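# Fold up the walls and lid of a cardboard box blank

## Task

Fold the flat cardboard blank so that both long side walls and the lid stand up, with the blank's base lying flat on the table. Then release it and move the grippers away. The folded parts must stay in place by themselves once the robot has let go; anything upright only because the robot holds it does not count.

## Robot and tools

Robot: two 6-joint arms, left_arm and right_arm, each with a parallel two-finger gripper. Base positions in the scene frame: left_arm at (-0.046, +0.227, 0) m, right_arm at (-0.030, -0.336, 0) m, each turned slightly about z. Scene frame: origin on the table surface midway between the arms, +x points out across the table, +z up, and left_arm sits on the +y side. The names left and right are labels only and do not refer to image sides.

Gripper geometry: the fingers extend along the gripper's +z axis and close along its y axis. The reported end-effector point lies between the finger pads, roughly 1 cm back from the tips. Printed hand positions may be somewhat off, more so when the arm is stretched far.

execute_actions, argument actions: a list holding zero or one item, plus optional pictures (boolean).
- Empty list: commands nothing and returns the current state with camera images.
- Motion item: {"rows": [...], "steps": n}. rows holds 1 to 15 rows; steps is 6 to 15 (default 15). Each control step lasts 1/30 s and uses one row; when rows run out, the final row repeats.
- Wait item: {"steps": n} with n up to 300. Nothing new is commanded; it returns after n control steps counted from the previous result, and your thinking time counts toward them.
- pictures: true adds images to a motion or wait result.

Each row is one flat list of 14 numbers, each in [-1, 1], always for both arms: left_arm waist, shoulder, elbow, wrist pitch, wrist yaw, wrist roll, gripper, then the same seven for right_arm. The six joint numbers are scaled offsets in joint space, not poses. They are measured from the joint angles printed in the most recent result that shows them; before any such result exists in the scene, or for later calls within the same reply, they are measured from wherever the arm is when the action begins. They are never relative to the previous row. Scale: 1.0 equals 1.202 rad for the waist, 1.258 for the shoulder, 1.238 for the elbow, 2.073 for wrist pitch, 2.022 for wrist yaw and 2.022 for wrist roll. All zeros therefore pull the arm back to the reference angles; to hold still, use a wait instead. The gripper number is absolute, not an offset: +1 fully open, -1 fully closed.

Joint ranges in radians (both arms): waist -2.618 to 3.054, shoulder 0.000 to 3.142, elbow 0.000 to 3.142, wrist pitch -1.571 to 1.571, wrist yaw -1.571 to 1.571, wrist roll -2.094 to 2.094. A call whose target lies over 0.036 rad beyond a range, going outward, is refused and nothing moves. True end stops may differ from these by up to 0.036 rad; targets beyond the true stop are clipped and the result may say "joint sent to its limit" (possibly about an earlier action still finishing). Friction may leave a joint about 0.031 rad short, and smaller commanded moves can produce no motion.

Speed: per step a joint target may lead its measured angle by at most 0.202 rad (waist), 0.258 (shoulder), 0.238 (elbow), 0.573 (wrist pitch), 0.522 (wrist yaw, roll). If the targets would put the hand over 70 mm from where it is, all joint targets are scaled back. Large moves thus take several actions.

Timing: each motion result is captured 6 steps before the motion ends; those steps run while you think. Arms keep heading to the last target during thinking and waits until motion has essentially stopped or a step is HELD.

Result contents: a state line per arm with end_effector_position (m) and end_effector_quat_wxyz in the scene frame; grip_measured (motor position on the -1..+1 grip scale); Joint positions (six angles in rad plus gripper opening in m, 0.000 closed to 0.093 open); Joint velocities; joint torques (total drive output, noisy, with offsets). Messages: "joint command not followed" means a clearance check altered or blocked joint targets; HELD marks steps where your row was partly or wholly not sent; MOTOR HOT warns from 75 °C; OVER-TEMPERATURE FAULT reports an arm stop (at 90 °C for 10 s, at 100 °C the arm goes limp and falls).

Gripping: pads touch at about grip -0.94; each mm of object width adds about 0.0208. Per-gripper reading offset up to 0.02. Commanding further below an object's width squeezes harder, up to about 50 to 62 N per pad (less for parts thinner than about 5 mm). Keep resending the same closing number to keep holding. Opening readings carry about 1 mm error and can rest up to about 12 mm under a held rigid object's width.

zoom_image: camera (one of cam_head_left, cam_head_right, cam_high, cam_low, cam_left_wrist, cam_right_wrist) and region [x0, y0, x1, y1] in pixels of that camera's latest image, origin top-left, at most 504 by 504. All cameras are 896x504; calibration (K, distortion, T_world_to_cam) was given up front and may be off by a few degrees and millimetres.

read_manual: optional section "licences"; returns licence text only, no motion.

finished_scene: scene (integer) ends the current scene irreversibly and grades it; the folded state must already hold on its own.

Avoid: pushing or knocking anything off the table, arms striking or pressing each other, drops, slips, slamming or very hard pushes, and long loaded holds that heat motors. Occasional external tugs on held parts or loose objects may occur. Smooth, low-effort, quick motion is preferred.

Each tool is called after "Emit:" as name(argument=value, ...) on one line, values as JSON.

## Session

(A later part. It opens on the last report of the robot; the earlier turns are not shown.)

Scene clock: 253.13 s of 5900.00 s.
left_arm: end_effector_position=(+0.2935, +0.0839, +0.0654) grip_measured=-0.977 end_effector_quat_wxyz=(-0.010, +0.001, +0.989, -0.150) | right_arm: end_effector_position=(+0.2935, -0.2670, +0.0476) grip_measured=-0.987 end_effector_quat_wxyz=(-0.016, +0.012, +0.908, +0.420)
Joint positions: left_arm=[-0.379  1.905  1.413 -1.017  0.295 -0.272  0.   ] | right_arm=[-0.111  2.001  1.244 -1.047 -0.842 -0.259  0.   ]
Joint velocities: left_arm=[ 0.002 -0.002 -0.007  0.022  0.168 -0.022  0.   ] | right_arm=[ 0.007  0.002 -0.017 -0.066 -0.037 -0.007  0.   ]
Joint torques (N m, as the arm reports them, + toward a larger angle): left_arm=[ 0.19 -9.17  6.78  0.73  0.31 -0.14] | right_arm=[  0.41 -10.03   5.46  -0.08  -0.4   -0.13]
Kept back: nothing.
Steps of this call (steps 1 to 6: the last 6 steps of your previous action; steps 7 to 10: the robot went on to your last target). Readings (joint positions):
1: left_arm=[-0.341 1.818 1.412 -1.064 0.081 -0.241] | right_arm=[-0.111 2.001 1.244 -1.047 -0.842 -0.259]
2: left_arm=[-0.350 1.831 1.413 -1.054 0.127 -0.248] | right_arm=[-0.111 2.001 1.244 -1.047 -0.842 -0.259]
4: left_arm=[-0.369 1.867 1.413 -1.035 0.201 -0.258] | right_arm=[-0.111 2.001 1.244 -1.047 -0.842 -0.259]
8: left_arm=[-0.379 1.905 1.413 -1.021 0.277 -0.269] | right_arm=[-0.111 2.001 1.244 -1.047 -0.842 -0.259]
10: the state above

Emit:
execute_actions(actions=[{"rows": [[0,0.02,-0.03,0.03,0.005,0,-1, 0,0.015,-0.01,0.015,0,0,-1],[0,0.04,-0.06,0.065,0.01,0,-1, 0,0.03,-0.02,0.03,0,0,-1],[0,0.06,-0.09,0.10,0.015,0,-1, 0,0.045,-0.03,0.05,0,0,-1],[0,0.08,-0.12,0.13,0.02,0,-1, 0,0.06,-0.04,0.07,0,0,-1],[0,0.095,-0.14,0.158,0.02,-0.005,-1, 0.004,0.069,-0.044,0.083,-0.006,-0.004,-1]], "steps": 15}])

Emit:
execute_actions(actions=[{"steps": 8}], pictures=true)

Scene clock: 254.03 s of 5900.00 s.
left_arm: end_effector_position=(+0.3023, +0.0792, +0.0143) grip_measured=-0.977 end_effector_quat_wxyz=(+0.004, -0.004, +0.984, -0.175) | right_arm: end_effector_position=(+0.2981, -0.2676, +0.0119) grip_measured=-0.987 end_effector_quat_wxyz=(-0.013, +0.011, +0.907, +0.420)
Joint positions: left_arm=[-0.366  1.976  1.284 -0.778  0.339 -0.278  0.   ] | right_arm=[-0.111  2.087  1.209 -0.921 -0.844 -0.259  0.   ]
Joint velocities: left_arm=[-0.012  0.095 -0.007  0.081  0.11  -0.037  0.   ] | right_arm=[-0.002  0.134 -0.11   0.198 -0.007 -0.081  0.   ]
Joint torques (N m, as the arm reports them, + toward a larger angle): left_arm=[-1.19 -6.56  2.37  1.42  0.03 -0.07] | right_arm=[  0.82 -11.08   4.05   0.09  -0.5   -0.23]
Steps of this call (steps 1 to 18: the robot went on to your last target; steps 19 to 27: the first 9 steps of this action). Readings (joint positions):
19: left_arm=[-0.379 1.905 1.410 -1.005 0.323 -0.277] | right_arm=[-0.111 2.001 1.244 -1.045 -0.842 -0.259]
20: left_arm=[-0.379 1.905 1.399 -0.986 0.323 -0.277] | right_arm=[-0.111 2.004 1.244 -1.039 -0.842 -0.259]
22: left_arm=[-0.379 1.919 1.354 -0.914 0.325 -0.277] | right_arm=[-0.111 2.022 1.240 -1.003 -0.843 -0.259]
26: left_arm=[-0.367 1.973 1.286 -0.797 0.338 -0.278] | right_arm=[-0.111 2.079 1.213 -0.929 -0.844 -0.259]
27: the state above

Scene clock: 254.30 s of 5900.00 s.
left_arm: end_effector_position=(+0.3044, +0.0775, +0.0143) grip_measured=-0.977 end_effector_quat_wxyz=(+0.008, -0.002, +0.984, -0.180) | right_arm: end_effector_position=(+0.3001, -0.2673, +0.0106) grip_measured=-0.987 end_effector_quat_wxyz=(-0.008, +0.008, +0.907, +0.420)
Joint positions: left_arm=[-0.366  1.976  1.282 -0.764  0.345 -0.278  0.   ] | right_arm=[-0.11   2.089  1.207 -0.906 -0.847 -0.259  0.   ]
Joint velocities: left_arm=[-0.012  0.002 -0.042  0.037  0.007 -0.007  0.   ] | right_arm=[-0.002  0.002 -0.002  0.007 -0.037 -0.022  0.   ]
Joint torques (N m, as the arm reports them, + toward a larger angle): left_arm=[-0.96 -5.94  2.53  1.43  0.07 -0.07] | right_arm=[  0.73 -10.53   3.69   0.27  -0.46  -0.23]
Kept back: nothing.
Steps of this call (steps 1 to 6: the last 6 steps of your previous action; steps 7 to 8: the robot went on to your last target). Readings (joint positions):
1: left_arm=[-0.366 1.976 1.284 -0.776 0.339 -0.278] | right_arm=[-0.111 2.089 1.207 -0.917 -0.846 -0.259]
2: left_arm=[-0.366 1.976 1.284 -0.773 0.340 -0.278] | right_arm=[-0.111 2.089 1.207 -0.915 -0.846 -0.259]
4: left_arm=[-0.366 1.976 1.284 -0.770 0.342 -0.278] | right_arm=[-0.110 2.089 1.207 -0.908 -0.847 -0.259]
8: the state above
camera_calibration (this result's frames):
cam_left_wrist: T_world_to_cam=[[-0.00278092, -0.937499, 0.347978, 0.070096], [-0.909339, 0.147147, 0.389166, 0.296408], [-0.416047, -0.315348, -0.852913, 0.244038], [0, 0, 0, 1]] pos_world=[0.371262, 0.0990563, 0.0683998]
cam_right_wrist: T_world_to_cam=[[-0.0331029, -0.64343, -0.764789, -0.15589], [-0.906134, -0.303539, 0.294593, 0.225644], [-0.421693, 0.702753, -0.572986, 0.405689], [0, 0, 0, 1]] pos_world=[0.370379, -0.316912, 0.0467577]

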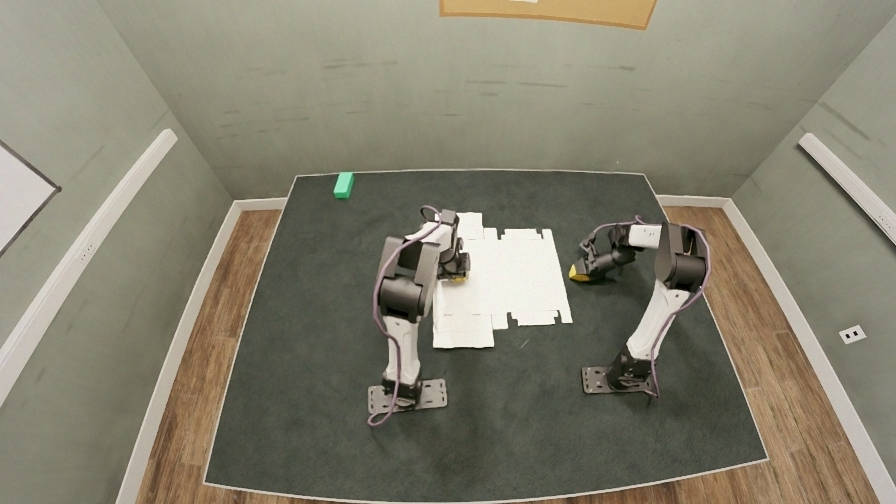

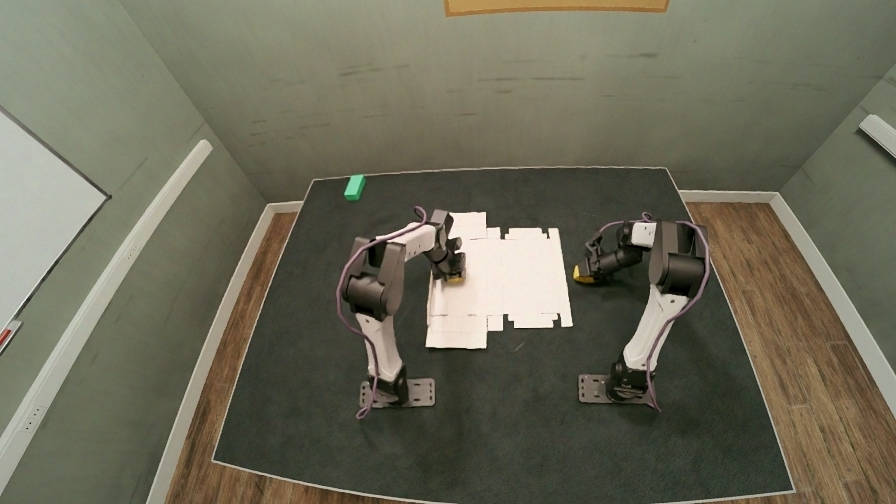

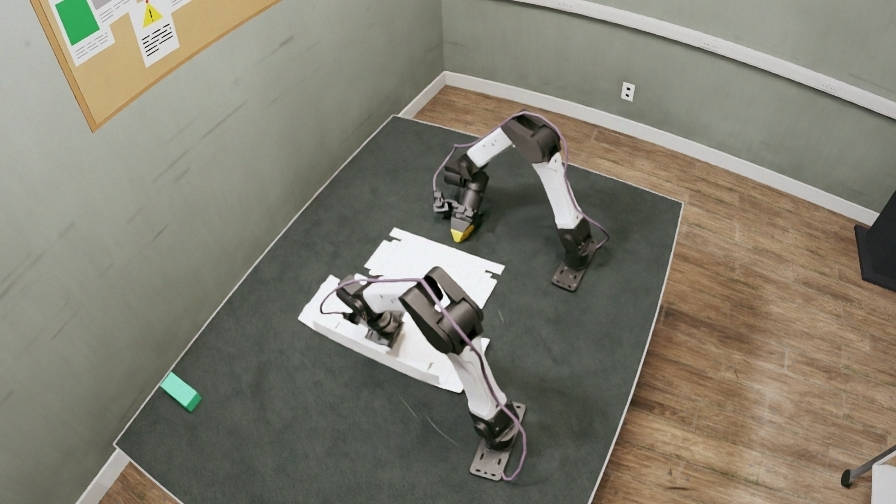

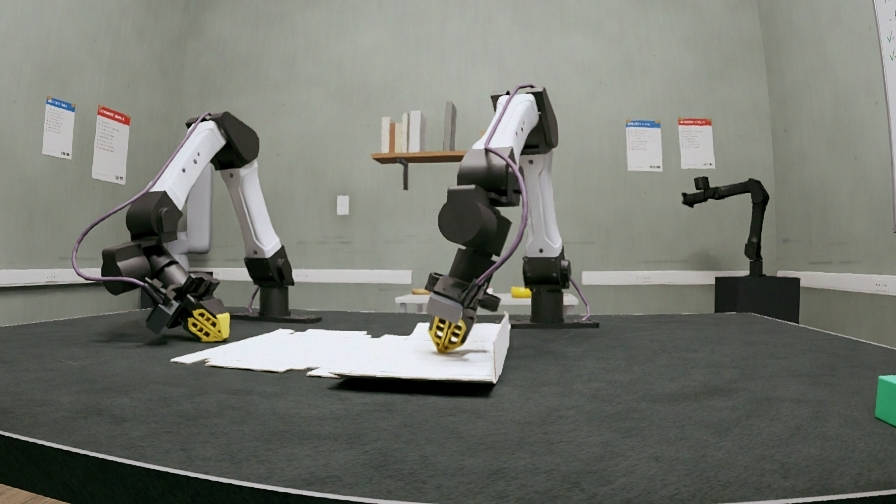

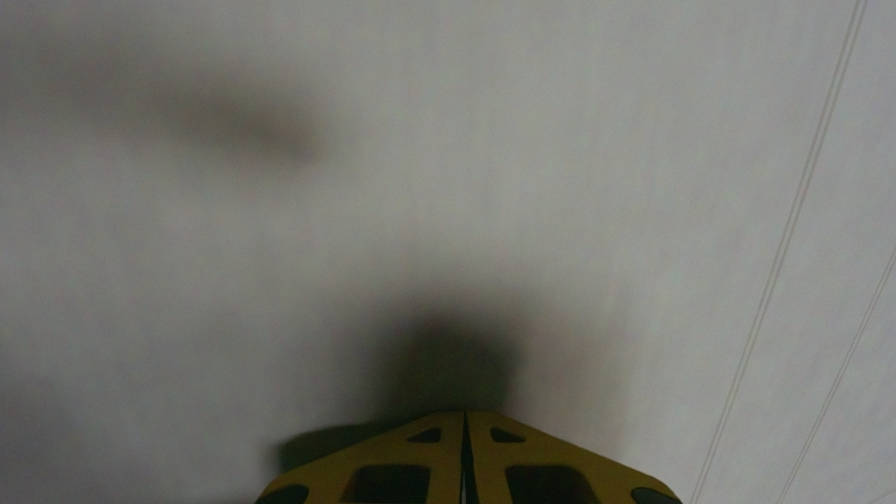

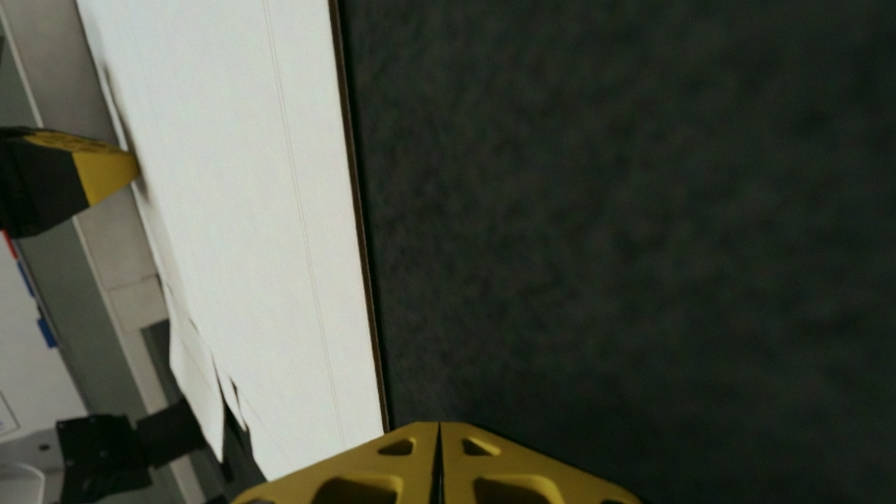

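Emit:
execute_actions(actions=[{"rows": [[-0.01,0.039,-0.034,0.036,-0.004,-0.002,-1, 0.014,-0.004,-0.01,0.012,0,0.012,-1],[-0.01,0.039,-0.034,0.036,-0.004,-0.002,-1, 0.028,-0.008,-0.02,0.025,-0.002,0.024,-1],[-0.01,0.039,-0.034,0.036,-0.004,-0.002,-1, 0.042,-0.013,-0.03,0.038,-0.004,0.036,-1],[-0.01,0.039,-0.034,0.036,-0.004,-0.002,-1, 0.056,-0.018,-0.04,0.05,-0.005,0.048,-1],[-0.01,0.039,-0.034,0.036,-0.004,-0.002,-1, 0.07,-0.023,-0.05,0.063,-0.006,0.06,-1],[-0.01,0.039,-0.034,0.036,-0.004,-0.002,-1, 0.084,-0.028,-0.058,0.075,-0.008,0.072,-1],[-0.01,0.039,-0.034,0.036,-0.004,-0.002,-1, 0.098,-0.032,-0.066,0.088,-0.009,0.084,-1],[-0.01,0.039,-0.034,0.036,-0.004,-0.002,-1, 0.112,-0.037,-0.074,0.10,-0.01,0.096,-1],[-0.01,0.039,-0.034,0.036,-0.004,-0.002,-1, 0.126,-0.042,-0.082,0.113,-0.012,0.108,-1],[-0.01,0.039,-0.034,0.036,-0.004,-0.002,-1, 0.141,-0.046,-0.09,0.126,-0.013,0.121,-1]], "steps": 15}])

Emit:
execute_actions(actions=[{"steps": 10}], pictures=true)

Scene clock: 255.30 s of 5900.00 s.
left_arm: end_effector_position=(+0.3044, +0.0776, +0.0142) grip_measured=-0.977 end_effector_quat_wxyz=(+0.009, -0.002, +0.984, -0.180) | right_arm: end_effector_position=(+0.3022, -0.2378, +0.0096) grip_measured=-0.987 end_effector_quat_wxyz=(-0.002, -0.003, +0.912, +0.410)
Joint positions: left_arm=[-0.366  1.976  1.281 -0.763  0.344 -0.278  0.   ] | right_arm=[-0.015  2.05   1.159 -0.784 -0.84  -0.137  0.   ]
Joint velocities: left_arm=[-0.002  0.012 -0.007  0.007 -0.037 -0.007  0.   ] | right_arm=[ 0.071 -0.466 -0.198  0.579  0.3    0.608  0.   ]
Joint torques (N m, as the arm reports them, + toward a larger angle): left_arm=[-1.   -5.97  2.27  1.5   0.18 -0.02] | right_arm=[ 4.35 -9.03  1.78  0.55 -1.2  -0.03]
Steps of this call (steps 1 to 21: the robot went on to your last target; steps 22 to 30: the first 9 steps of this action). Readings (joint positions):
22: left_arm=[-0.366 1.976 1.281 -0.764 0.346 -0.278] | right_arm=[-0.110 2.089 1.207 -0.906 -0.847 -0.257]
23: left_arm=[-0.366 1.976 1.281 -0.764 0.346 -0.278] | right_arm=[-0.107 2.089 1.207 -0.903 -0.847 -0.250]
25: left_arm=[-0.366 1.976 1.281 -0.764 0.346 -0.278] | right_arm=[-0.093 2.086 1.203 -0.884 -0.847 -0.227]
29: left_arm=[-0.366 1.976 1.281 -0.764 0.346 -0.278] | right_arm=[-0.028 2.059 1.166 -0.801 -0.851 -0.158]
30: the state above

Scene clock: 255.63 s of 5900.00 s.
left_arm: end_effector_position=(+0.3048, +0.0778, +0.0141) grip_measured=-0.977 end_effector_quat_wxyz=(+0.009, -0.003, +0.984, -0.179) | right_arm: end_effector_position=(+0.3056, -0.2182, +0.0103) grip_measured=-0.987 end_effector_quat_wxyz=(+0.003, +0.002, +0.909, +0.417)
Joint positions: left_arm=[-0.366  1.976  1.281 -0.762  0.343 -0.278  0.   ] | right_arm=[ 0.039  2.035  1.13  -0.691 -0.86  -0.036  0.   ]
Joint velocities: left_arm=[-0.002 -0.002 -0.007  0.022  0.037 -0.051  0.   ] | right_arm=[-0.012  0.002  0.002 -0.051 -0.007 -0.007  0.   ]
Joint torques (N m, as the arm reports them, + toward a larger angle): left_arm=[-1.06 -6.    2.44  1.49  0.16 -0.08] | right_arm=[  2.04 -10.44   2.54   0.83  -0.54  -0.03]
Kept back: nothing.
Steps of this call (steps 1 to 6: the last 6 steps of your previous action; steps 7 to 10: the robot went on to your last target). Readings (joint positions):
1: left_arm=[-0.366 1.976 1.281 -0.762 0.343 -0.278] | right_arm=[-0.007 2.039 1.149 -0.757 -0.833 -0.116]
2: left_arm=[-0.366 1.976 1.281 -0.762 0.343 -0.278] | right_arm=[0.007 2.036 1.141 -0.734 -0.839 -0.097]
4: left_arm=[-0.366 1.976 1.281 -0.762 0.343 -0.278] | right_arm=[0.031 2.035 1.134 -0.708 -0.850 -0.071]
8: left_arm=[-0.366 1.976 1.281 -0.762 0.343 -0.278] | right_arm=[0.039 2.035 1.130 -0.692 -0.860 -0.043]
10: the state above
camera_calibration (this result's frames):
cam_left_wrist: T_world_to_cam=[[-0.00251841, -0.938003, 0.346618, 0.0704534], [-0.910185, 0.145718, 0.387724, 0.297211], [-0.414195, -0.31451, -0.854123, 0.243589], [0, 0, 0, 1]] pos_world=[0.371588, 0.0993873, 0.0683983]
cam_right_wrist: T_world_to_cam=[[-0.0135402, -0.64911, -0.760574, -0.131521], [-0.912244, -0.303435, 0.275206, 0.247766], [-0.409424, 0.697556, -0.588037, 0.368593], [0, 0, 0, 1]] pos_world=[0.375153, -0.267304, 0.0485284]

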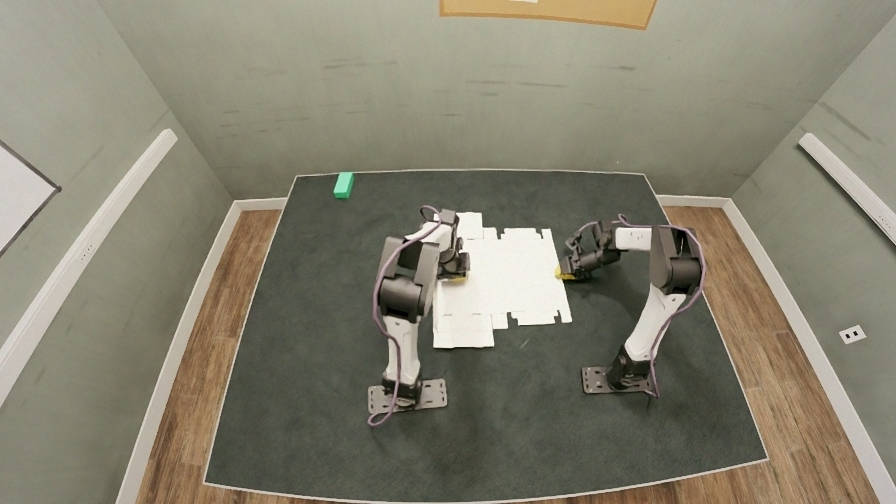

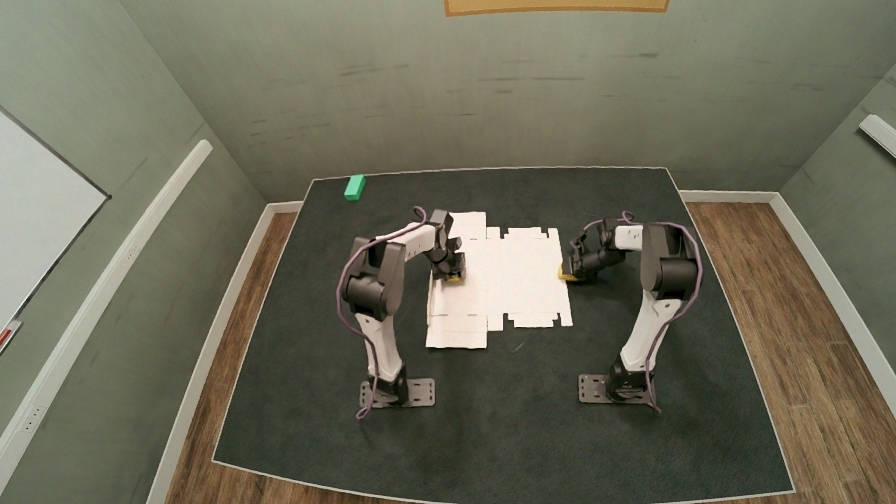

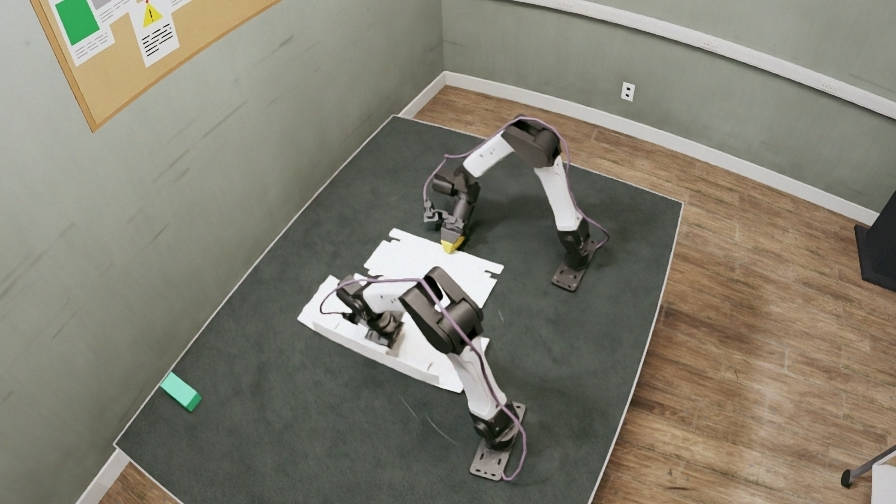

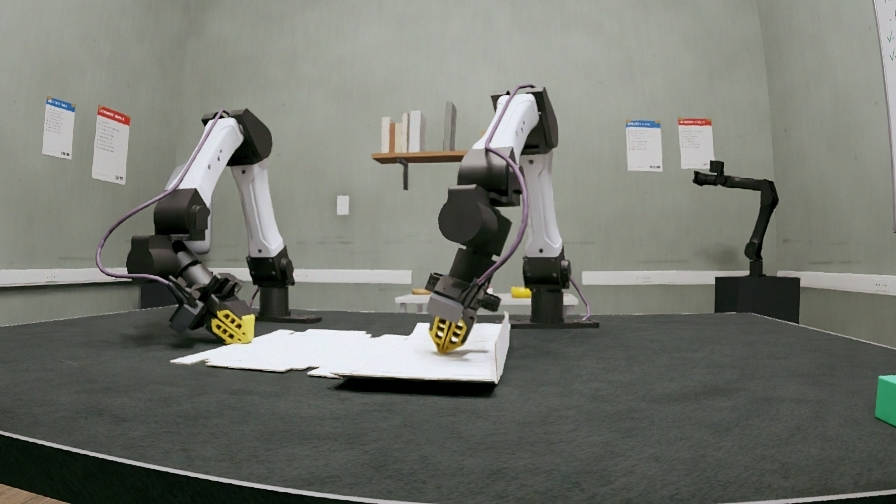

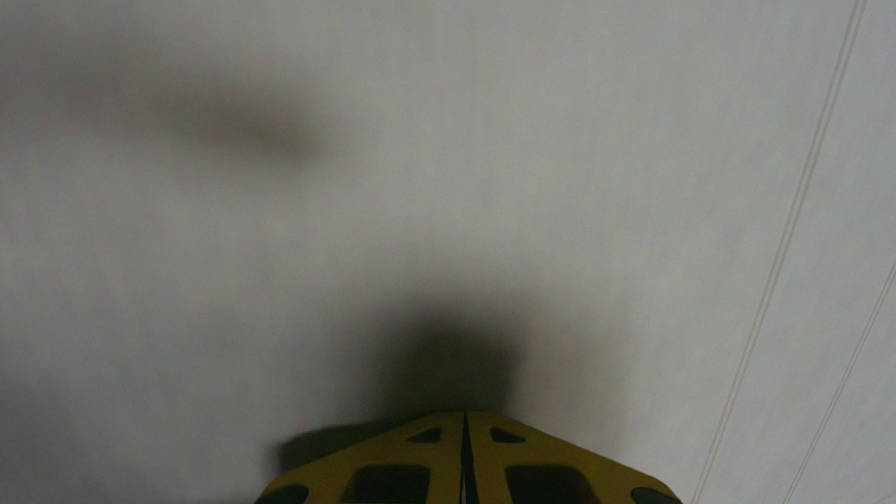

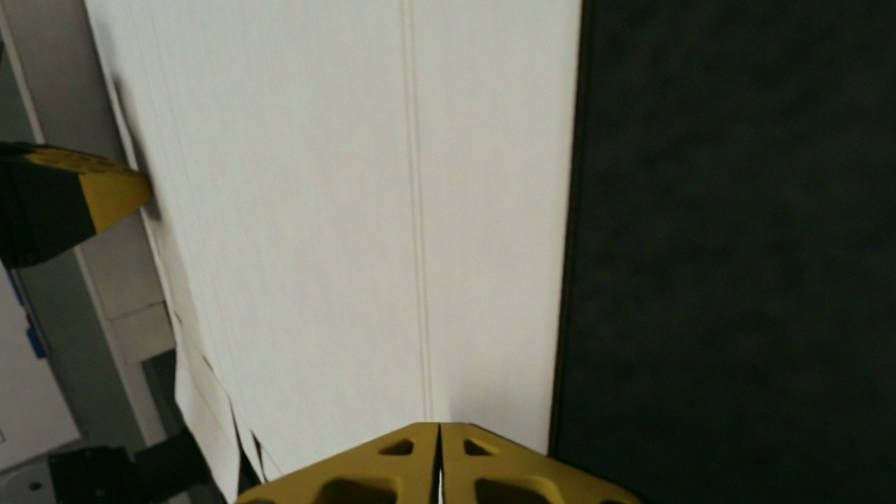

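Emit:
execute_actions(actions=[{"rows": [[0,-0.05,0,-0.02,-0.01,0,-1, 0,-0.04,0,-0.01,0,-0.02,-1],[0,-0.10,0,-0.04,-0.02,0,-1, -0.02,-0.07,0,-0.03,0,-0.05,-1],[0,-0.15,-0.01,-0.06,-0.04,0,-1, -0.05,-0.08,-0.01,-0.055,0,-0.085,-0.6],[0,-0.20,-0.03,-0.08,-0.06,0,-0.6, -0.09,-0.08,-0.02,-0.08,0,-0.12,-0.2],[0,-0.24,-0.05,-0.10,-0.08,0,-0.3, -0.13,-0.08,-0.035,-0.11,0,-0.155,0.2],[0,-0.28,-0.07,-0.12,-0.10,0,0, -0.17,-0.08,-0.05,-0.135,0,-0.19,0.5],[0,-0.31,-0.09,-0.135,-0.12,0,0, -0.21,-0.08,-0.065,-0.16,0,-0.225,0.5],[0,-0.335,-0.11,-0.15,-0.14,0.005,0, -0.25,-0.08,-0.08,-0.19,0,-0.26,0.5],[0,-0.35,-0.13,-0.16,-0.155,0.008,0, -0.29,-0.075,-0.095,-0.22,-0.004,-0.30,0.5],[0,-0.361,-0.15,-0.17,-0.165,0.01,0, -0.33,-0.073,-0.11,-0.25,-0.006,-0.34,0.5],[-0.003,-0.361,-0.16,-0.178,-0.17,0.01,0, -0.375,-0.071,-0.12,-0.284,-0.008,-0.381,0.5]], "steps": 15}])

Emit:
execute_actions(actions=[{"steps": 12}])

Scene clock: 263.53 s of 5900.00 s.
left_arm: end_effector_position=(+0.2668, +0.1167, +0.1089) grip_measured=-0.006 end_effector_quat_wxyz=(+0.096, -0.001, +0.989, -0.114) | right_arm: end_effector_position=(+0.2822, -0.2927, +0.0378) grip_measured=+0.488 end_effector_quat_wxyz=(+0.059, +0.001, +0.900, +0.432)
Joint positions: left_arm=[-0.365  1.579  1.196 -0.941  0.172 -0.275  0.045] | right_arm=[-0.221  1.939  1.086 -0.91  -0.887 -0.379  0.069]
Joint velocities: left_arm=[ 0.007 -1.394 -0.496 -0.828 -0.872 -0.007  0.007] | right_arm=[-1.492 -0.007 -0.403 -1.297 -0.579 -1.795  0.018]
Joint torques (N m, as the arm reports them, + toward a larger angle): left_arm=[ 0.05 -3.53  2.94  0.56  0.03  0.03] | right_arm=[ 0.58 -9.07  1.28 -0.49  0.59 -0.03]
Steps of this call (steps 1 to 30: the robot went on to your last target; steps 31 to 90: nothing new was sent; then 4.60 s passed at rest; steps 91 to 99: the first 9 steps of this action). Readings (joint positions):
91: left_arm=[-0.365 1.968 1.281 -0.764 0.342 -0.278] | right_arm=[0.038 2.030 1.130 -0.691 -0.862 -0.031]
92: left_arm=[-0.365 1.953 1.281 -0.775 0.336 -0.278] | right_arm=[0.036 2.020 1.130 -0.699 -0.862 -0.048]
94: left_arm=[-0.365 1.883 1.271 -0.810 0.307 -0.278] | right_arm=[0.013 1.986 1.130 -0.740 -0.863 -0.112]
98: left_arm=[-0.365 1.632 1.213 -0.914 0.202 -0.277] | right_arm=[-0.165 1.939 1.101 -0.868 -0.867 -0.316]
99: the state above

Scene clock: 263.93 s of 5900.00 s.
left_arm: end_effector_position=(+0.2088, +0.1577, +0.0910) grip_measured=-0.003 end_effector_quat_wxyz=(+0.020, -0.006, +1.000, -0.016) | right_arm: end_effector_position=(+0.2124, -0.3163, +0.0502) grip_measured=+0.498 end_effector_quat_wxyz=(+0.022, +0.007, +0.871, +0.491)
Joint positions: left_arm=[-0.365  1.511  1.096 -1.108  0.021 -0.264  0.045] | right_arm=[-0.419  1.939  1.001 -1.242 -0.89  -0.769  0.069]
Joint velocities: left_arm=[-0.007 -0.002 -0.007  0.007 -0.022 -0.007 -0.   ] | right_arm=[-0.012  0.007 -0.007 -0.168  0.022 -0.183  0.   ]
Joint torques (N m, as the arm reports them, + toward a larger angle): left_arm=[-0.24 -4.68  5.08  0.33 -0.09  0.05] | right_arm=[ 0.91 -7.58  2.73 -0.93 -0.25 -0.21]
Kept back: nothing.
Steps of this call (steps 1 to 6: the last 6 steps of your previous action; steps 7 to 12: the robot went on to your last target). Readings (joint positions):
1: left_arm=[-0.365 1.539 1.177 -0.966 0.143 -0.273] | right_arm=[-0.273 1.939 1.072 -0.955 -0.904 -0.446]
2: left_arm=[-0.365 1.514 1.158 -0.993 0.117 -0.271] | right_arm=[-0.322 1.939 1.056 -1.004 -0.915 -0.517]
4: left_arm=[-0.365 1.504 1.125 -1.042 0.078 -0.268] | right_arm=[-0.399 1.939 1.028 -1.094 -0.917 -0.622]
8: left_arm=[-0.365 1.511 1.096 -1.097 0.037 -0.265] | right_arm=[-0.421 1.939 1.001 -1.203 -0.895 -0.726]
12: the state above

Emit:
execute_actions(actions=[{"rows": [[0,0.015,-0.035,0.025,-0.005,0,0, 0,0,0,0,0,0,0.5],[0,0.03,-0.07,0.05,-0.01,0,0, 0,0,0,0,0,0,0.5],[0,0.045,-0.105,0.075,-0.01,0,0, 0,0,0,0,0,0,0.5],[-0.004,0.063,-0.145,0.10,-0.012,0.003,0, 0,0,0,0,0,0,0.5]], "steps": 15}])

Emit:
execute_actions(actions=[{"steps": 8}], pictures=true)

Scene clock: 264.57 s of 5900.00 s.
left_arm: end_effector_position=(+0.1855, +0.1658, +0.0314) grip_measured=-0.003 end_effector_quat_wxyz=(-0.031, -0.006, +0.999, +0.003) | right_arm: end_effector_position=(+0.2109, -0.3158, +0.0508) grip_measured=+0.498 end_effector_quat_wxyz=(+0.021, +0.003, +0.870, +0.492)
Joint positions: left_arm=[-0.365  1.589  0.923 -0.967  0.009 -0.264  0.045] | right_arm=[-0.419  1.939  1.001 -1.251 -0.887 -0.782  0.069]
Joint velocities: left_arm=[-0.017  0.066 -0.085  0.081 -0.007 -0.051 -0.   ] | right_arm=[-0.002  0.002 -0.012 -0.037 -0.022  0.007  0.   ]
Joint torques (N m, as the arm reports them, + toward a larger angle): left_arm=[-0.32 -6.04  5.2   0.71 -0.11  0.01] | right_arm=[ 0.44 -8.16  4.26 -0.76 -0.39 -0.02]
Steps of this call (steps 1 to 10: the robot went on to your last target; steps 11 to 19: the first 9 steps of this action). Readings (joint positions):
11: left_arm=[-0.365 1.511 1.092 -1.106 0.012 -0.264] | right_arm=[-0.419 1.939 1.001 -1.261 -0.887 -0.793]
12: left_arm=[-0.365 1.511 1.079 -1.088 0.012 -0.264] | right_arm=[-0.419 1.939 1.001 -1.259 -0.887 -0.791]
14: left_arm=[-0.365 1.521 1.021 -1.027 0.011 -0.264] | right_arm=[-0.419 1.939 1.001 -1.255 -0.887 -0.787]
18: left_arm=[-0.365 1.584 0.929 -0.972 0.009 -0.264] | right_arm=[-0.419 1.939 1.001 -1.252 -0.887 -0.783]
19: the state above

Scene clock: 264.83 s of 5900.00 s.
left_arm: end_effector_position=(+0.1946, +0.1636, +0.0306) grip_measured=-0.003 end_effector_quat_wxyz=(-0.012, -0.006, +1.000, -0.001) | right_arm: end_effector_position=(+0.2110, -0.3159, +0.0507) grip_measured=+0.498 end_effector_quat_wxyz=(+0.021, +0.004, +0.870, +0.492)
Joint positions: left_arm=[-0.365  1.59   0.923 -0.927  0.009 -0.264  0.045] | right_arm=[-0.419  1.939  1.001 -1.25  -0.887 -0.78   0.069]
Joint velocities: left_arm=[-0.022 -0.002 -0.007 -0.022 -0.022 -0.007 -0.001] | right_arm=[-0.017 -0.012  0.037 -0.051  0.037 -0.007  0.001]
Joint torques (N m, as the arm reports them, + toward a larger angle): left_arm=[-0.27 -5.82  5.09  0.6  -0.09  0.03] | right_arm=[ 0.44 -8.13  4.25 -0.75 -0.39 -0.01]
Kept back: nothing.
Steps of this call (steps 1 to 6: the last 6 steps of your previous action; steps 7 to 8: the robot went on to your last target). Readings (joint positions):
1: left_arm=[-0.365 1.590 0.923 -0.961 0.009 -0.264] | right_arm=[-0.419 1.939 1.001 -1.251 -0.887 -0.781]
2: left_arm=[-0.365 1.590 0.923 -0.953 0.009 -0.264] | right_arm=[-0.419 1.939 1.001 -1.251 -0.887 -0.781]
4: left_arm=[-0.365 1.590 0.923 -0.940 0.009 -0.264] | right_arm=[-0.419 1.939 1.001 -1.250 -0.887 -0.781]
8: the state above
camera_calibration (this result's frames):
cam_left_wrist: T_world_to_cam=[[0.00677761, -0.999969, -0.00393559, 0.163934], [-0.891111, -0.00782549, 0.453718, 0.197436], [-0.453735, 0.000431928, -0.891137, 0.1963], [0, 0, 0, 1]] pos_world=[0.263894, 0.165389, 0.0859949]
cam_right_wrist: T_world_to_cam=[[0.00315752, -0.512575, -0.858637, -0.120966], [-0.925395, -0.326915, 0.191754, 0.120282], [-0.37899, 0.793973, -0.475367, 0.440117], [0, 0, 0, 1]] pos_world=[0.27849, -0.372124, 0.0822868]

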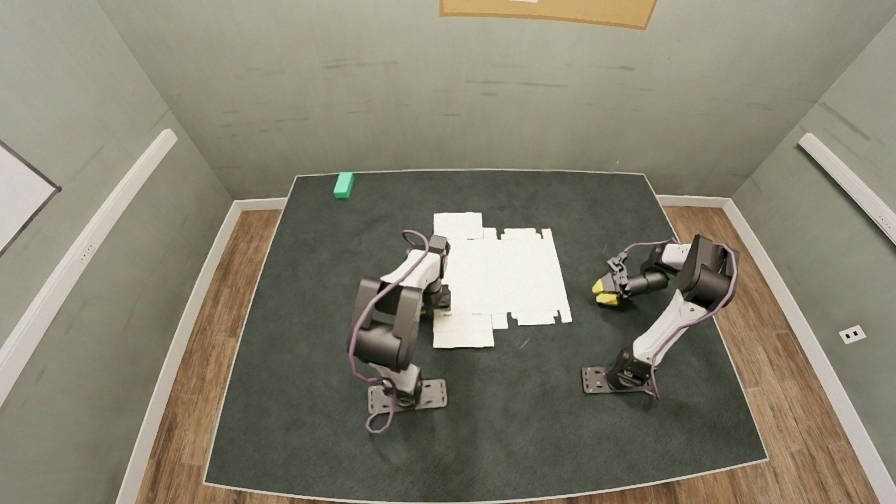

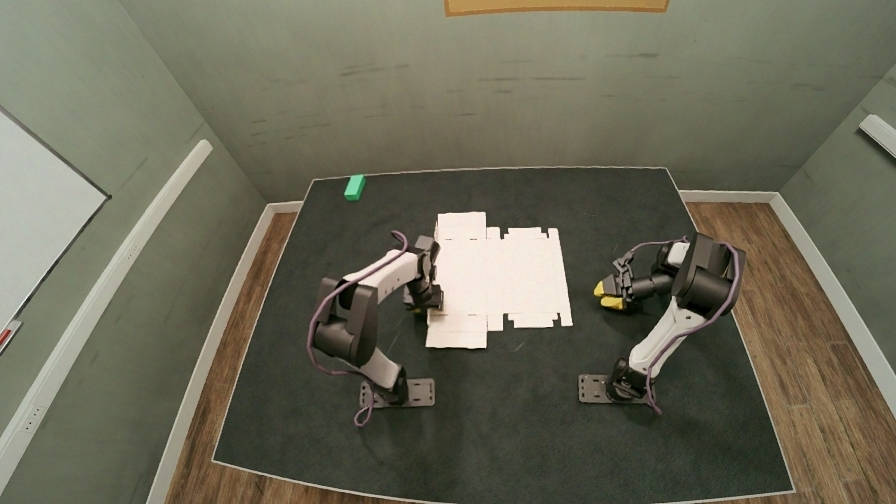

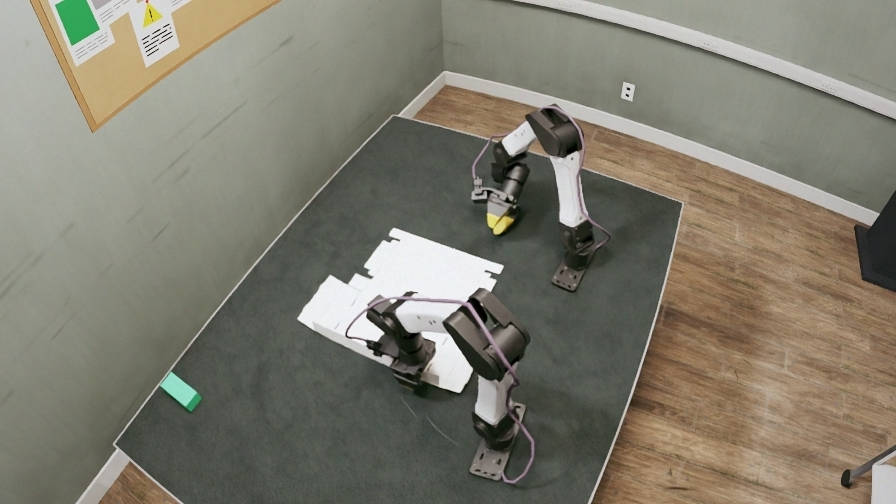

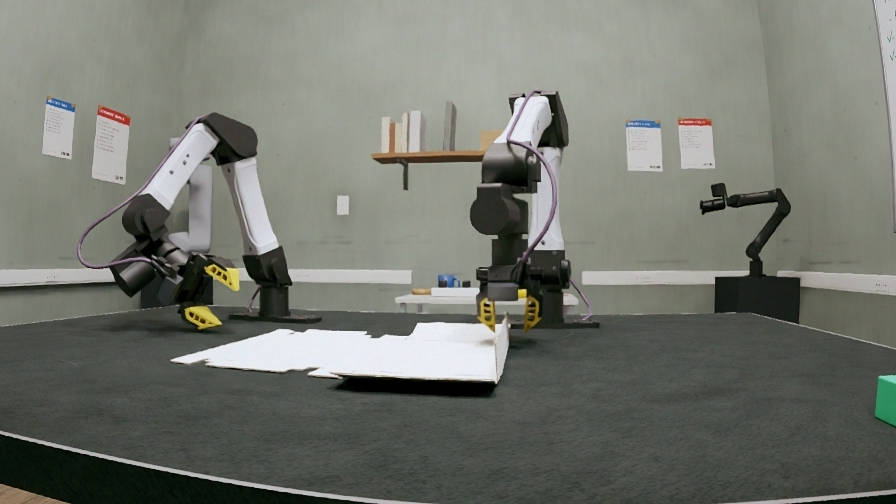

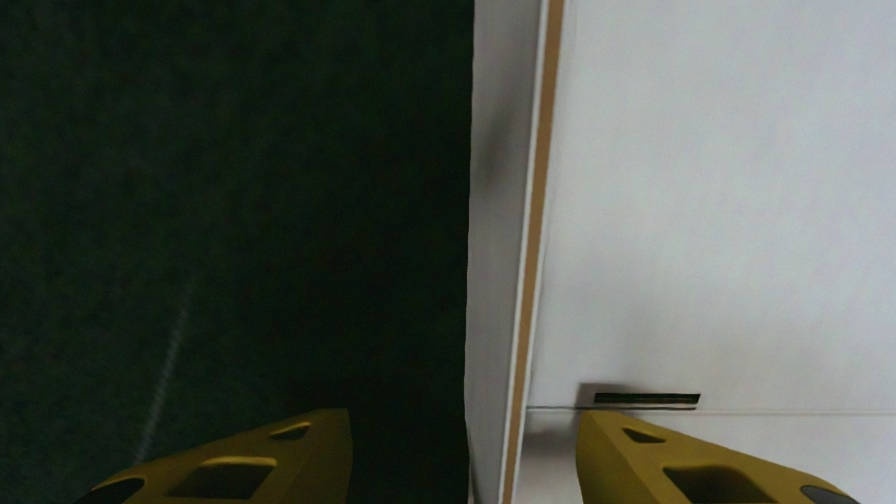

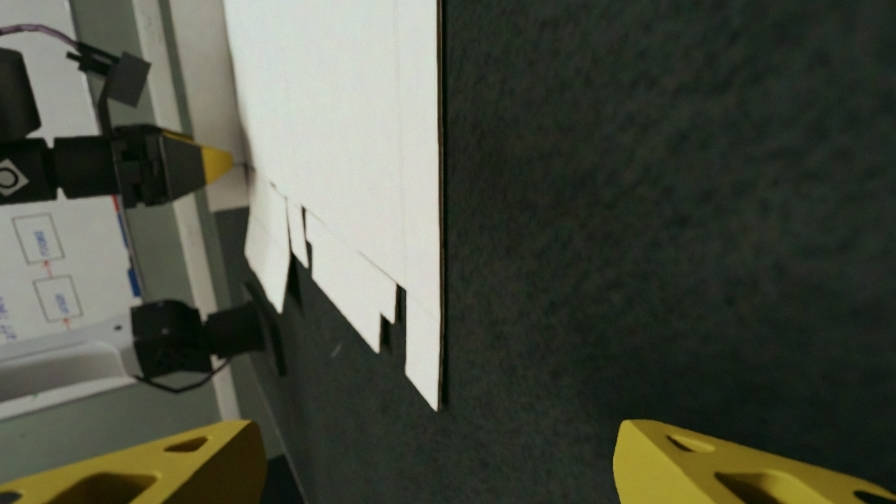

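Emit:
execute_actions(actions=[{"rows": [[0,0,0,0,0,0,-1, 0,0,0,0,0,0,0.5]], "steps": 15}])

Emit:
execute_actions(actions=[{"steps": 8}])

Scene clock: 265.33 s of 5900.00 s.
left_arm: end_effector_position=(+0.1959, +0.1633, +0.0306) grip_measured=-0.973 end_effector_quat_wxyz=(-0.010, -0.005, +1.000, -0.002) | right_arm: end_effector_position=(+0.2111, -0.3159, +0.0506) grip_measured=+0.498 end_effector_quat_wxyz=(+0.021, +0.004, +0.870, +0.492)
Joint positions: left_arm=[-0.365  1.59   0.923 -0.921  0.008 -0.262  0.   ] | right_arm=[-0.419  1.939  1.001 -1.25  -0.887 -0.78   0.069]
Joint velocities: left_arm=[ 0.017 -0.007  0.007  0.037 -0.081  0.007  0.   ] | right_arm=[ 0.007 -0.002 -0.022 -0.095 -0.095  0.007  0.   ]
Joint torques (N m, as the arm reports them, + toward a larger angle): left_arm=[ 0.11 -5.79  5.5   0.32  0.01 -0.03] | right_arm=[ 0.4  -8.15  4.25 -0.82 -0.36 -0.14]
Steps of this call (steps 1 to 6: the robot went on to your last target; steps 7 to 15: the first 9 steps of this action). Readings (joint positions):
7: left_arm=[-0.365 1.590 0.923 -0.921 0.008 -0.264] | right_arm=[-0.419 1.939 1.001 -1.250 -0.887 -0.780]
8: left_arm=[-0.365 1.590 0.923 -0.921 0.008 -0.264] | right_arm=[-0.419 1.939 1.001 -1.250 -0.887 -0.780]
10: left_arm=[-0.365 1.590 0.923 -0.921 0.008 -0.262] | right_arm=[-0.419 1.939 1.001 -1.250 -0.887 -0.780]
14: left_arm=[-0.365 1.590 0.923 -0.921 0.008 -0.262] | right_arm=[-0.419 1.939 1.001 -1.250 -0.887 -0.780]
15: the state above

Scene clock: 265.60 s of 5900.00 s.
left_arm: end_effector_position=(+0.1959, +0.1633, +0.0306) grip_measured=-0.973 end_effector_quat_wxyz=(-0.010, -0.005, +1.000, -0.002) | right_arm: end_effector_position=(+0.2111, -0.3159, +0.0506) grip_measured=+0.498 end_effector_quat_wxyz=(+0.021, +0.004, +0.870, +0.492)
Joint positions: left_arm=[-0.365  1.59   0.923 -0.921  0.008 -0.262  0.   ] | right_arm=[-0.419  1.939  1.001 -1.25  -0.887 -0.78   0.069]
Joint velocities: left_arm=[ 0.017 -0.007 -0.002 -0.066 -0.007 -0.007  0.   ] | right_arm=[-0.002 -0.002  0.007 -0.051  0.051 -0.022  0.   ]
Joint torques (N m, as the arm reports them, + toward a larger angle): left_arm=[ 0.11 -5.81  5.45  0.3   0.02 -0.04] | right_arm=[ 0.4  -8.13  4.3  -0.82 -0.36 -0.15]
Kept back: nothing.
Steps of this call (steps 1 to 6: the last 6 steps of your previous action; steps 7 to 8: the robot went on to your last target). Readings (joint positions):
1: left_arm=[-0.365 1.590 0.923 -0.921 0.008 -0.262] | right_arm=[-0.419 1.939 1.001 -1.250 -0.887 -0.780]
2: left_arm=[-0.365 1.590 0.923 -0.921 0.008 -0.262] | right_arm=[-0.419 1.939 1.001 -1.250 -0.887 -0.780]
4: left_arm=[-0.365 1.590 0.923 -0.921 0.008 -0.262] | right_arm=[-0.419 1.939 1.001 -1.250 -0.887 -0.780]
8: the state above

Emit:
execute_actions(actions=[{"rows": [[0,-0.006,0.027,-0.019,0,0,-1, 0,0,0,0,0,0,0.5],[0,-0.011,0.054,-0.038,0,0,-1, 0,0,0,0,0,0,0.5],[0,-0.017,0.081,-0.057,0,0,-1, 0,0,0,0,0,0,0.5],[0,-0.023,0.108,-0.076,0,0,-1, 0,0,0,0,0,0,0.5],[0,-0.028,0.135,-0.095,0,0,-1, 0,0,0,0,0,0,0.5],[0,-0.034,0.162,-0.114,0,0,-1, 0,0,0,0,0,0,0.5],[0,-0.04,0.19,-0.133,0,0,-1, 0,0,0,0,0,0,0.5],[0,-0.045,0.217,-0.152,0,0,-1, 0,0,0,0,0,0,0.5],[0,-0.051,0.244,-0.17,0,0,-1, 0,0,0,0,0,0,0.5],[0,-0.057,0.271,-0.19,0,0,-1, 0,0,0,0,0,0,0.5],[0,-0.062,0.298,-0.208,0,0,-1, 0,0,0,0,0,0,0.5],[-0.004,-0.068,0.326,-0.227,-0.004,0.002,-1, 0,0,0,0,0,0,0.5]], "steps": 15}])

Emit:
execute_actions(actions=[{"steps": 12}], pictures=true)

Scene clock: 266.43 s of 5900.00 s.
left_arm: end_effector_position=(+0.2176, +0.1577, +0.0885) grip_measured=-0.973 end_effector_quat_wxyz=(+0.008, -0.005, +1.000, -0.007) | right_arm: end_effector_position=(+0.2111, -0.3159, +0.0506) grip_measured=+0.498 end_effector_quat_wxyz=(+0.021, +0.004, +0.870, +0.492)
Joint positions: left_arm=[-0.365  1.571  1.145 -1.125  0.008 -0.262  0.   ] | right_arm=[-0.419  1.939  1.001 -1.25  -0.887 -0.78   0.069]
Joint velocities: left_arm=[ 0.002 -0.217  0.994 -0.974 -0.007 -0.037  0.   ] | right_arm=[ 0.012 -0.007  0.002  0.022  0.022 -0.007  0.001]
Joint torques (N m, as the arm reports them, + toward a larger angle): left_arm=[ 0.24 -8.62  7.39  0.38  0.03 -0.04] | right_arm=[ 0.42 -8.14  4.3  -0.81 -0.37 -0.14]
Steps of this call (steps 1 to 15: the robot went on to your last target; step 16: nothing new was sent; steps 17 to 25: the first 9 steps of this action). Readings (joint positions):
17: left_arm=[-0.365 1.590 0.924 -0.924 0.008 -0.262] | right_arm=[-0.419 1.939 1.001 -1.250 -0.887 -0.780]
18: left_arm=[-0.365 1.590 0.932 -0.935 0.008 -0.262] | right_arm=[-0.419 1.939 1.001 -1.250 -0.887 -0.780]
20: left_arm=[-0.365 1.590 0.975 -0.982 0.008 -0.262] | right_arm=[-0.419 1.939 1.001 -1.250 -0.887 -0.780]
24: left_arm=[-0.365 1.578 1.109 -1.093 0.008 -0.262] | right_arm=[-0.419 1.939 1.001 -1.250 -0.887 -0.780]
25: the state above

Scene clock: 266.83 s of 5900.00 s.
left_arm: end_effector_position=(+0.2038, +0.1615, +0.1446) grip_measured=-0.973 end_effector_quat_wxyz=(+0.003, -0.005, +1.000, -0.004) | right_arm: end_effector_position=(+0.2111, -0.3159, +0.0506) grip_measured=+0.498 end_effector_quat_wxyz=(+0.021, +0.004, +0.870, +0.492)
Joint positions: left_arm=[-0.365  1.512  1.311 -1.362  0.007 -0.262  0.   ] | right_arm=[-0.419  1.939  1.001 -1.25  -0.887 -0.78   0.069]
Joint velocities: left_arm=[ 0.012 -0.007 -0.007 -0.242 -0.037  0.007  0.   ] | right_arm=[-0.007 -0.002 -0.017  0.11   0.007 -0.081 -0.001]
Joint torques (N m, as the arm reports them, + toward a larger angle): left_arm=[-0.33 -6.13  7.01  0.36 -0.05  0.  ] | right_arm=[ 0.41 -8.12  4.27 -0.82 -0.36 -0.14]
Kept back: nothing.
Steps of this call (steps 1 to 6: the last 6 steps of your previous action; steps 7 to 12: the robot went on to your last target). Readings (joint positions):
1: left_arm=[-0.365 1.562 1.179 -1.158 0.008 -0.262] | right_arm=[-0.419 1.939 1.001 -1.250 -0.887 -0.780]
2: left_arm=[-0.365 1.554 1.214 -1.192 0.008 -0.262] | right_arm=[-0.419 1.939 1.001 -1.250 -0.887 -0.780]
4: left_arm=[-0.365 1.536 1.277 -1.256 0.008 -0.262] | right_arm=[-0.419 1.939 1.001 -1.250 -0.887 -0.780]
8: left_arm=[-0.365 1.512 1.311 -1.322 0.007 -0.262] | right_arm=[-0.419 1.939 1.001 -1.250 -0.887 -0.780]
12: the state above
camera_calibration (this result's frames):
cam_left_wrist: T_world_to_cam=[[0.00564464, -0.999982, 0.00223029, 0.16162], [-0.904657, -0.00415617, 0.426121, 0.160074], [-0.426104, -0.00442295, -0.904663, 0.299135], [0, 0, 0, 1]] pos_world=[0.271362, 0.163606, 0.202045]
cam_right_wrist: T_world_to_cam=[[0.00344688, -0.512728, -0.858544, -0.121128], [-0.92546, -0.326881, 0.1915, 0.120364], [-0.378829, 0.793888, -0.475636, 0.440091], [0, 0, 0, 1]] pos_world=[0.278529, -0.372144, 0.0822798]

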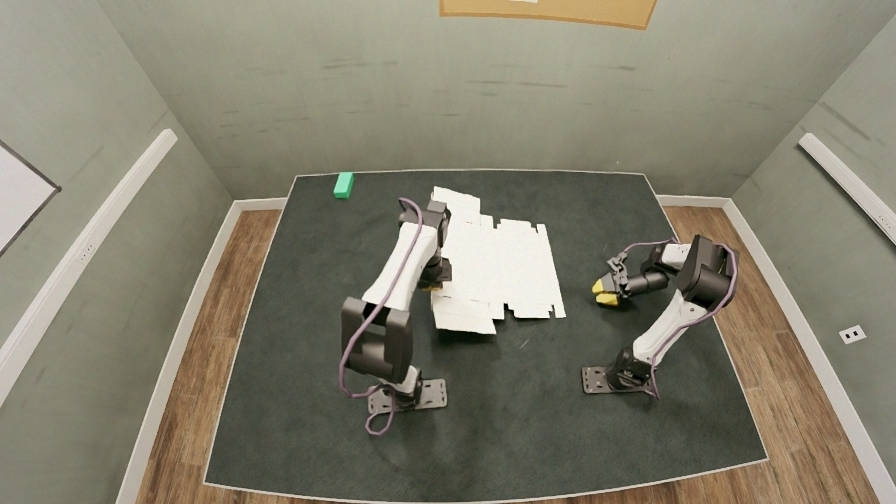

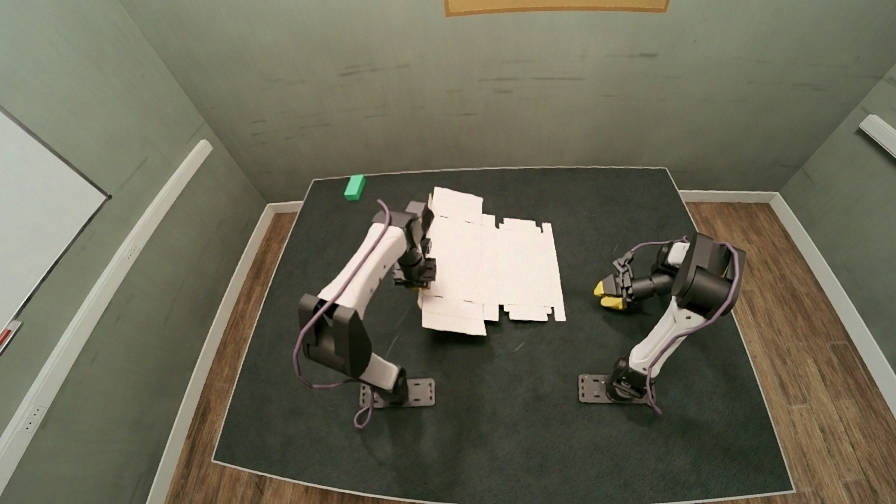

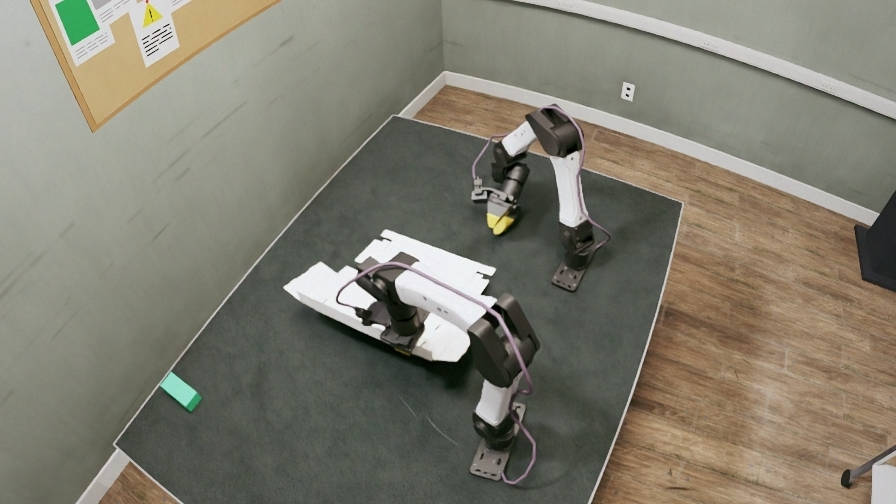

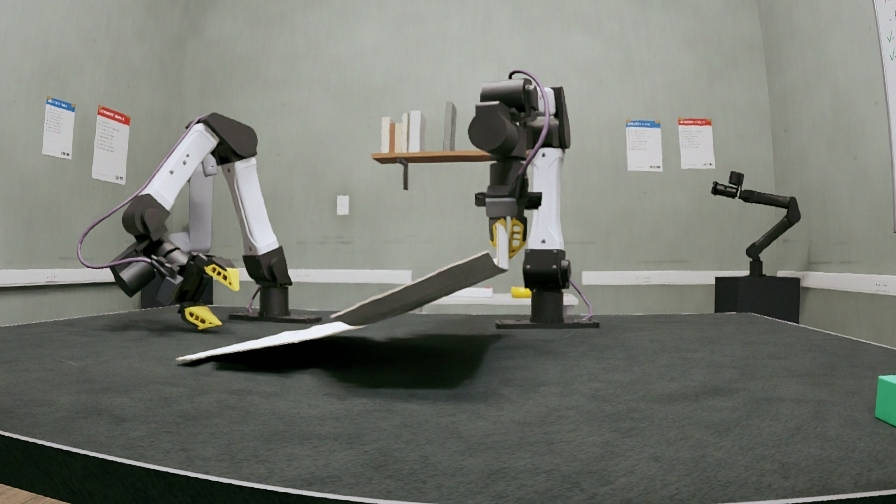

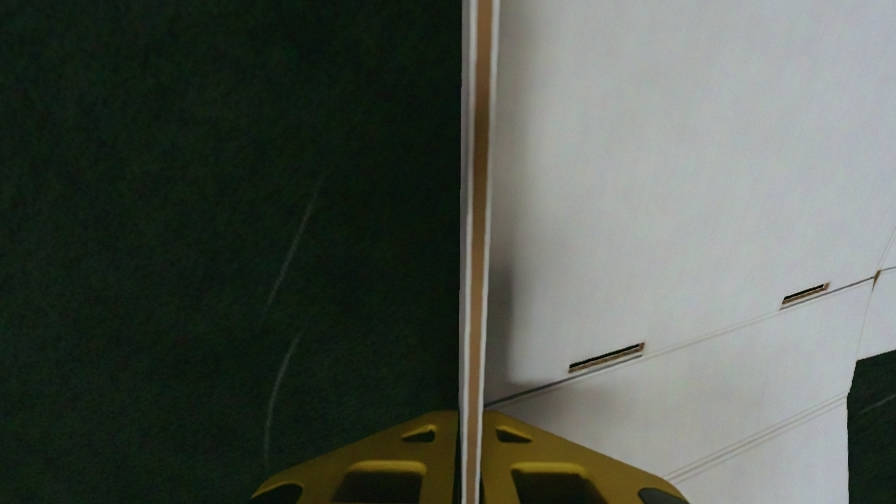

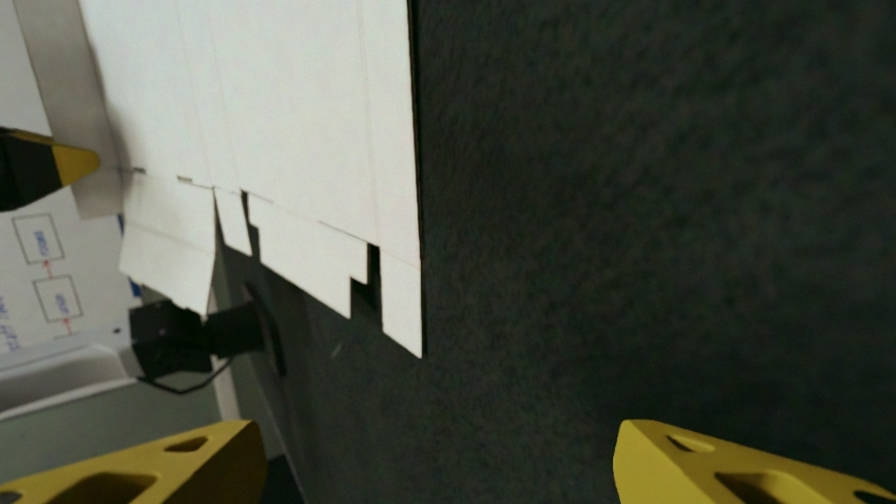

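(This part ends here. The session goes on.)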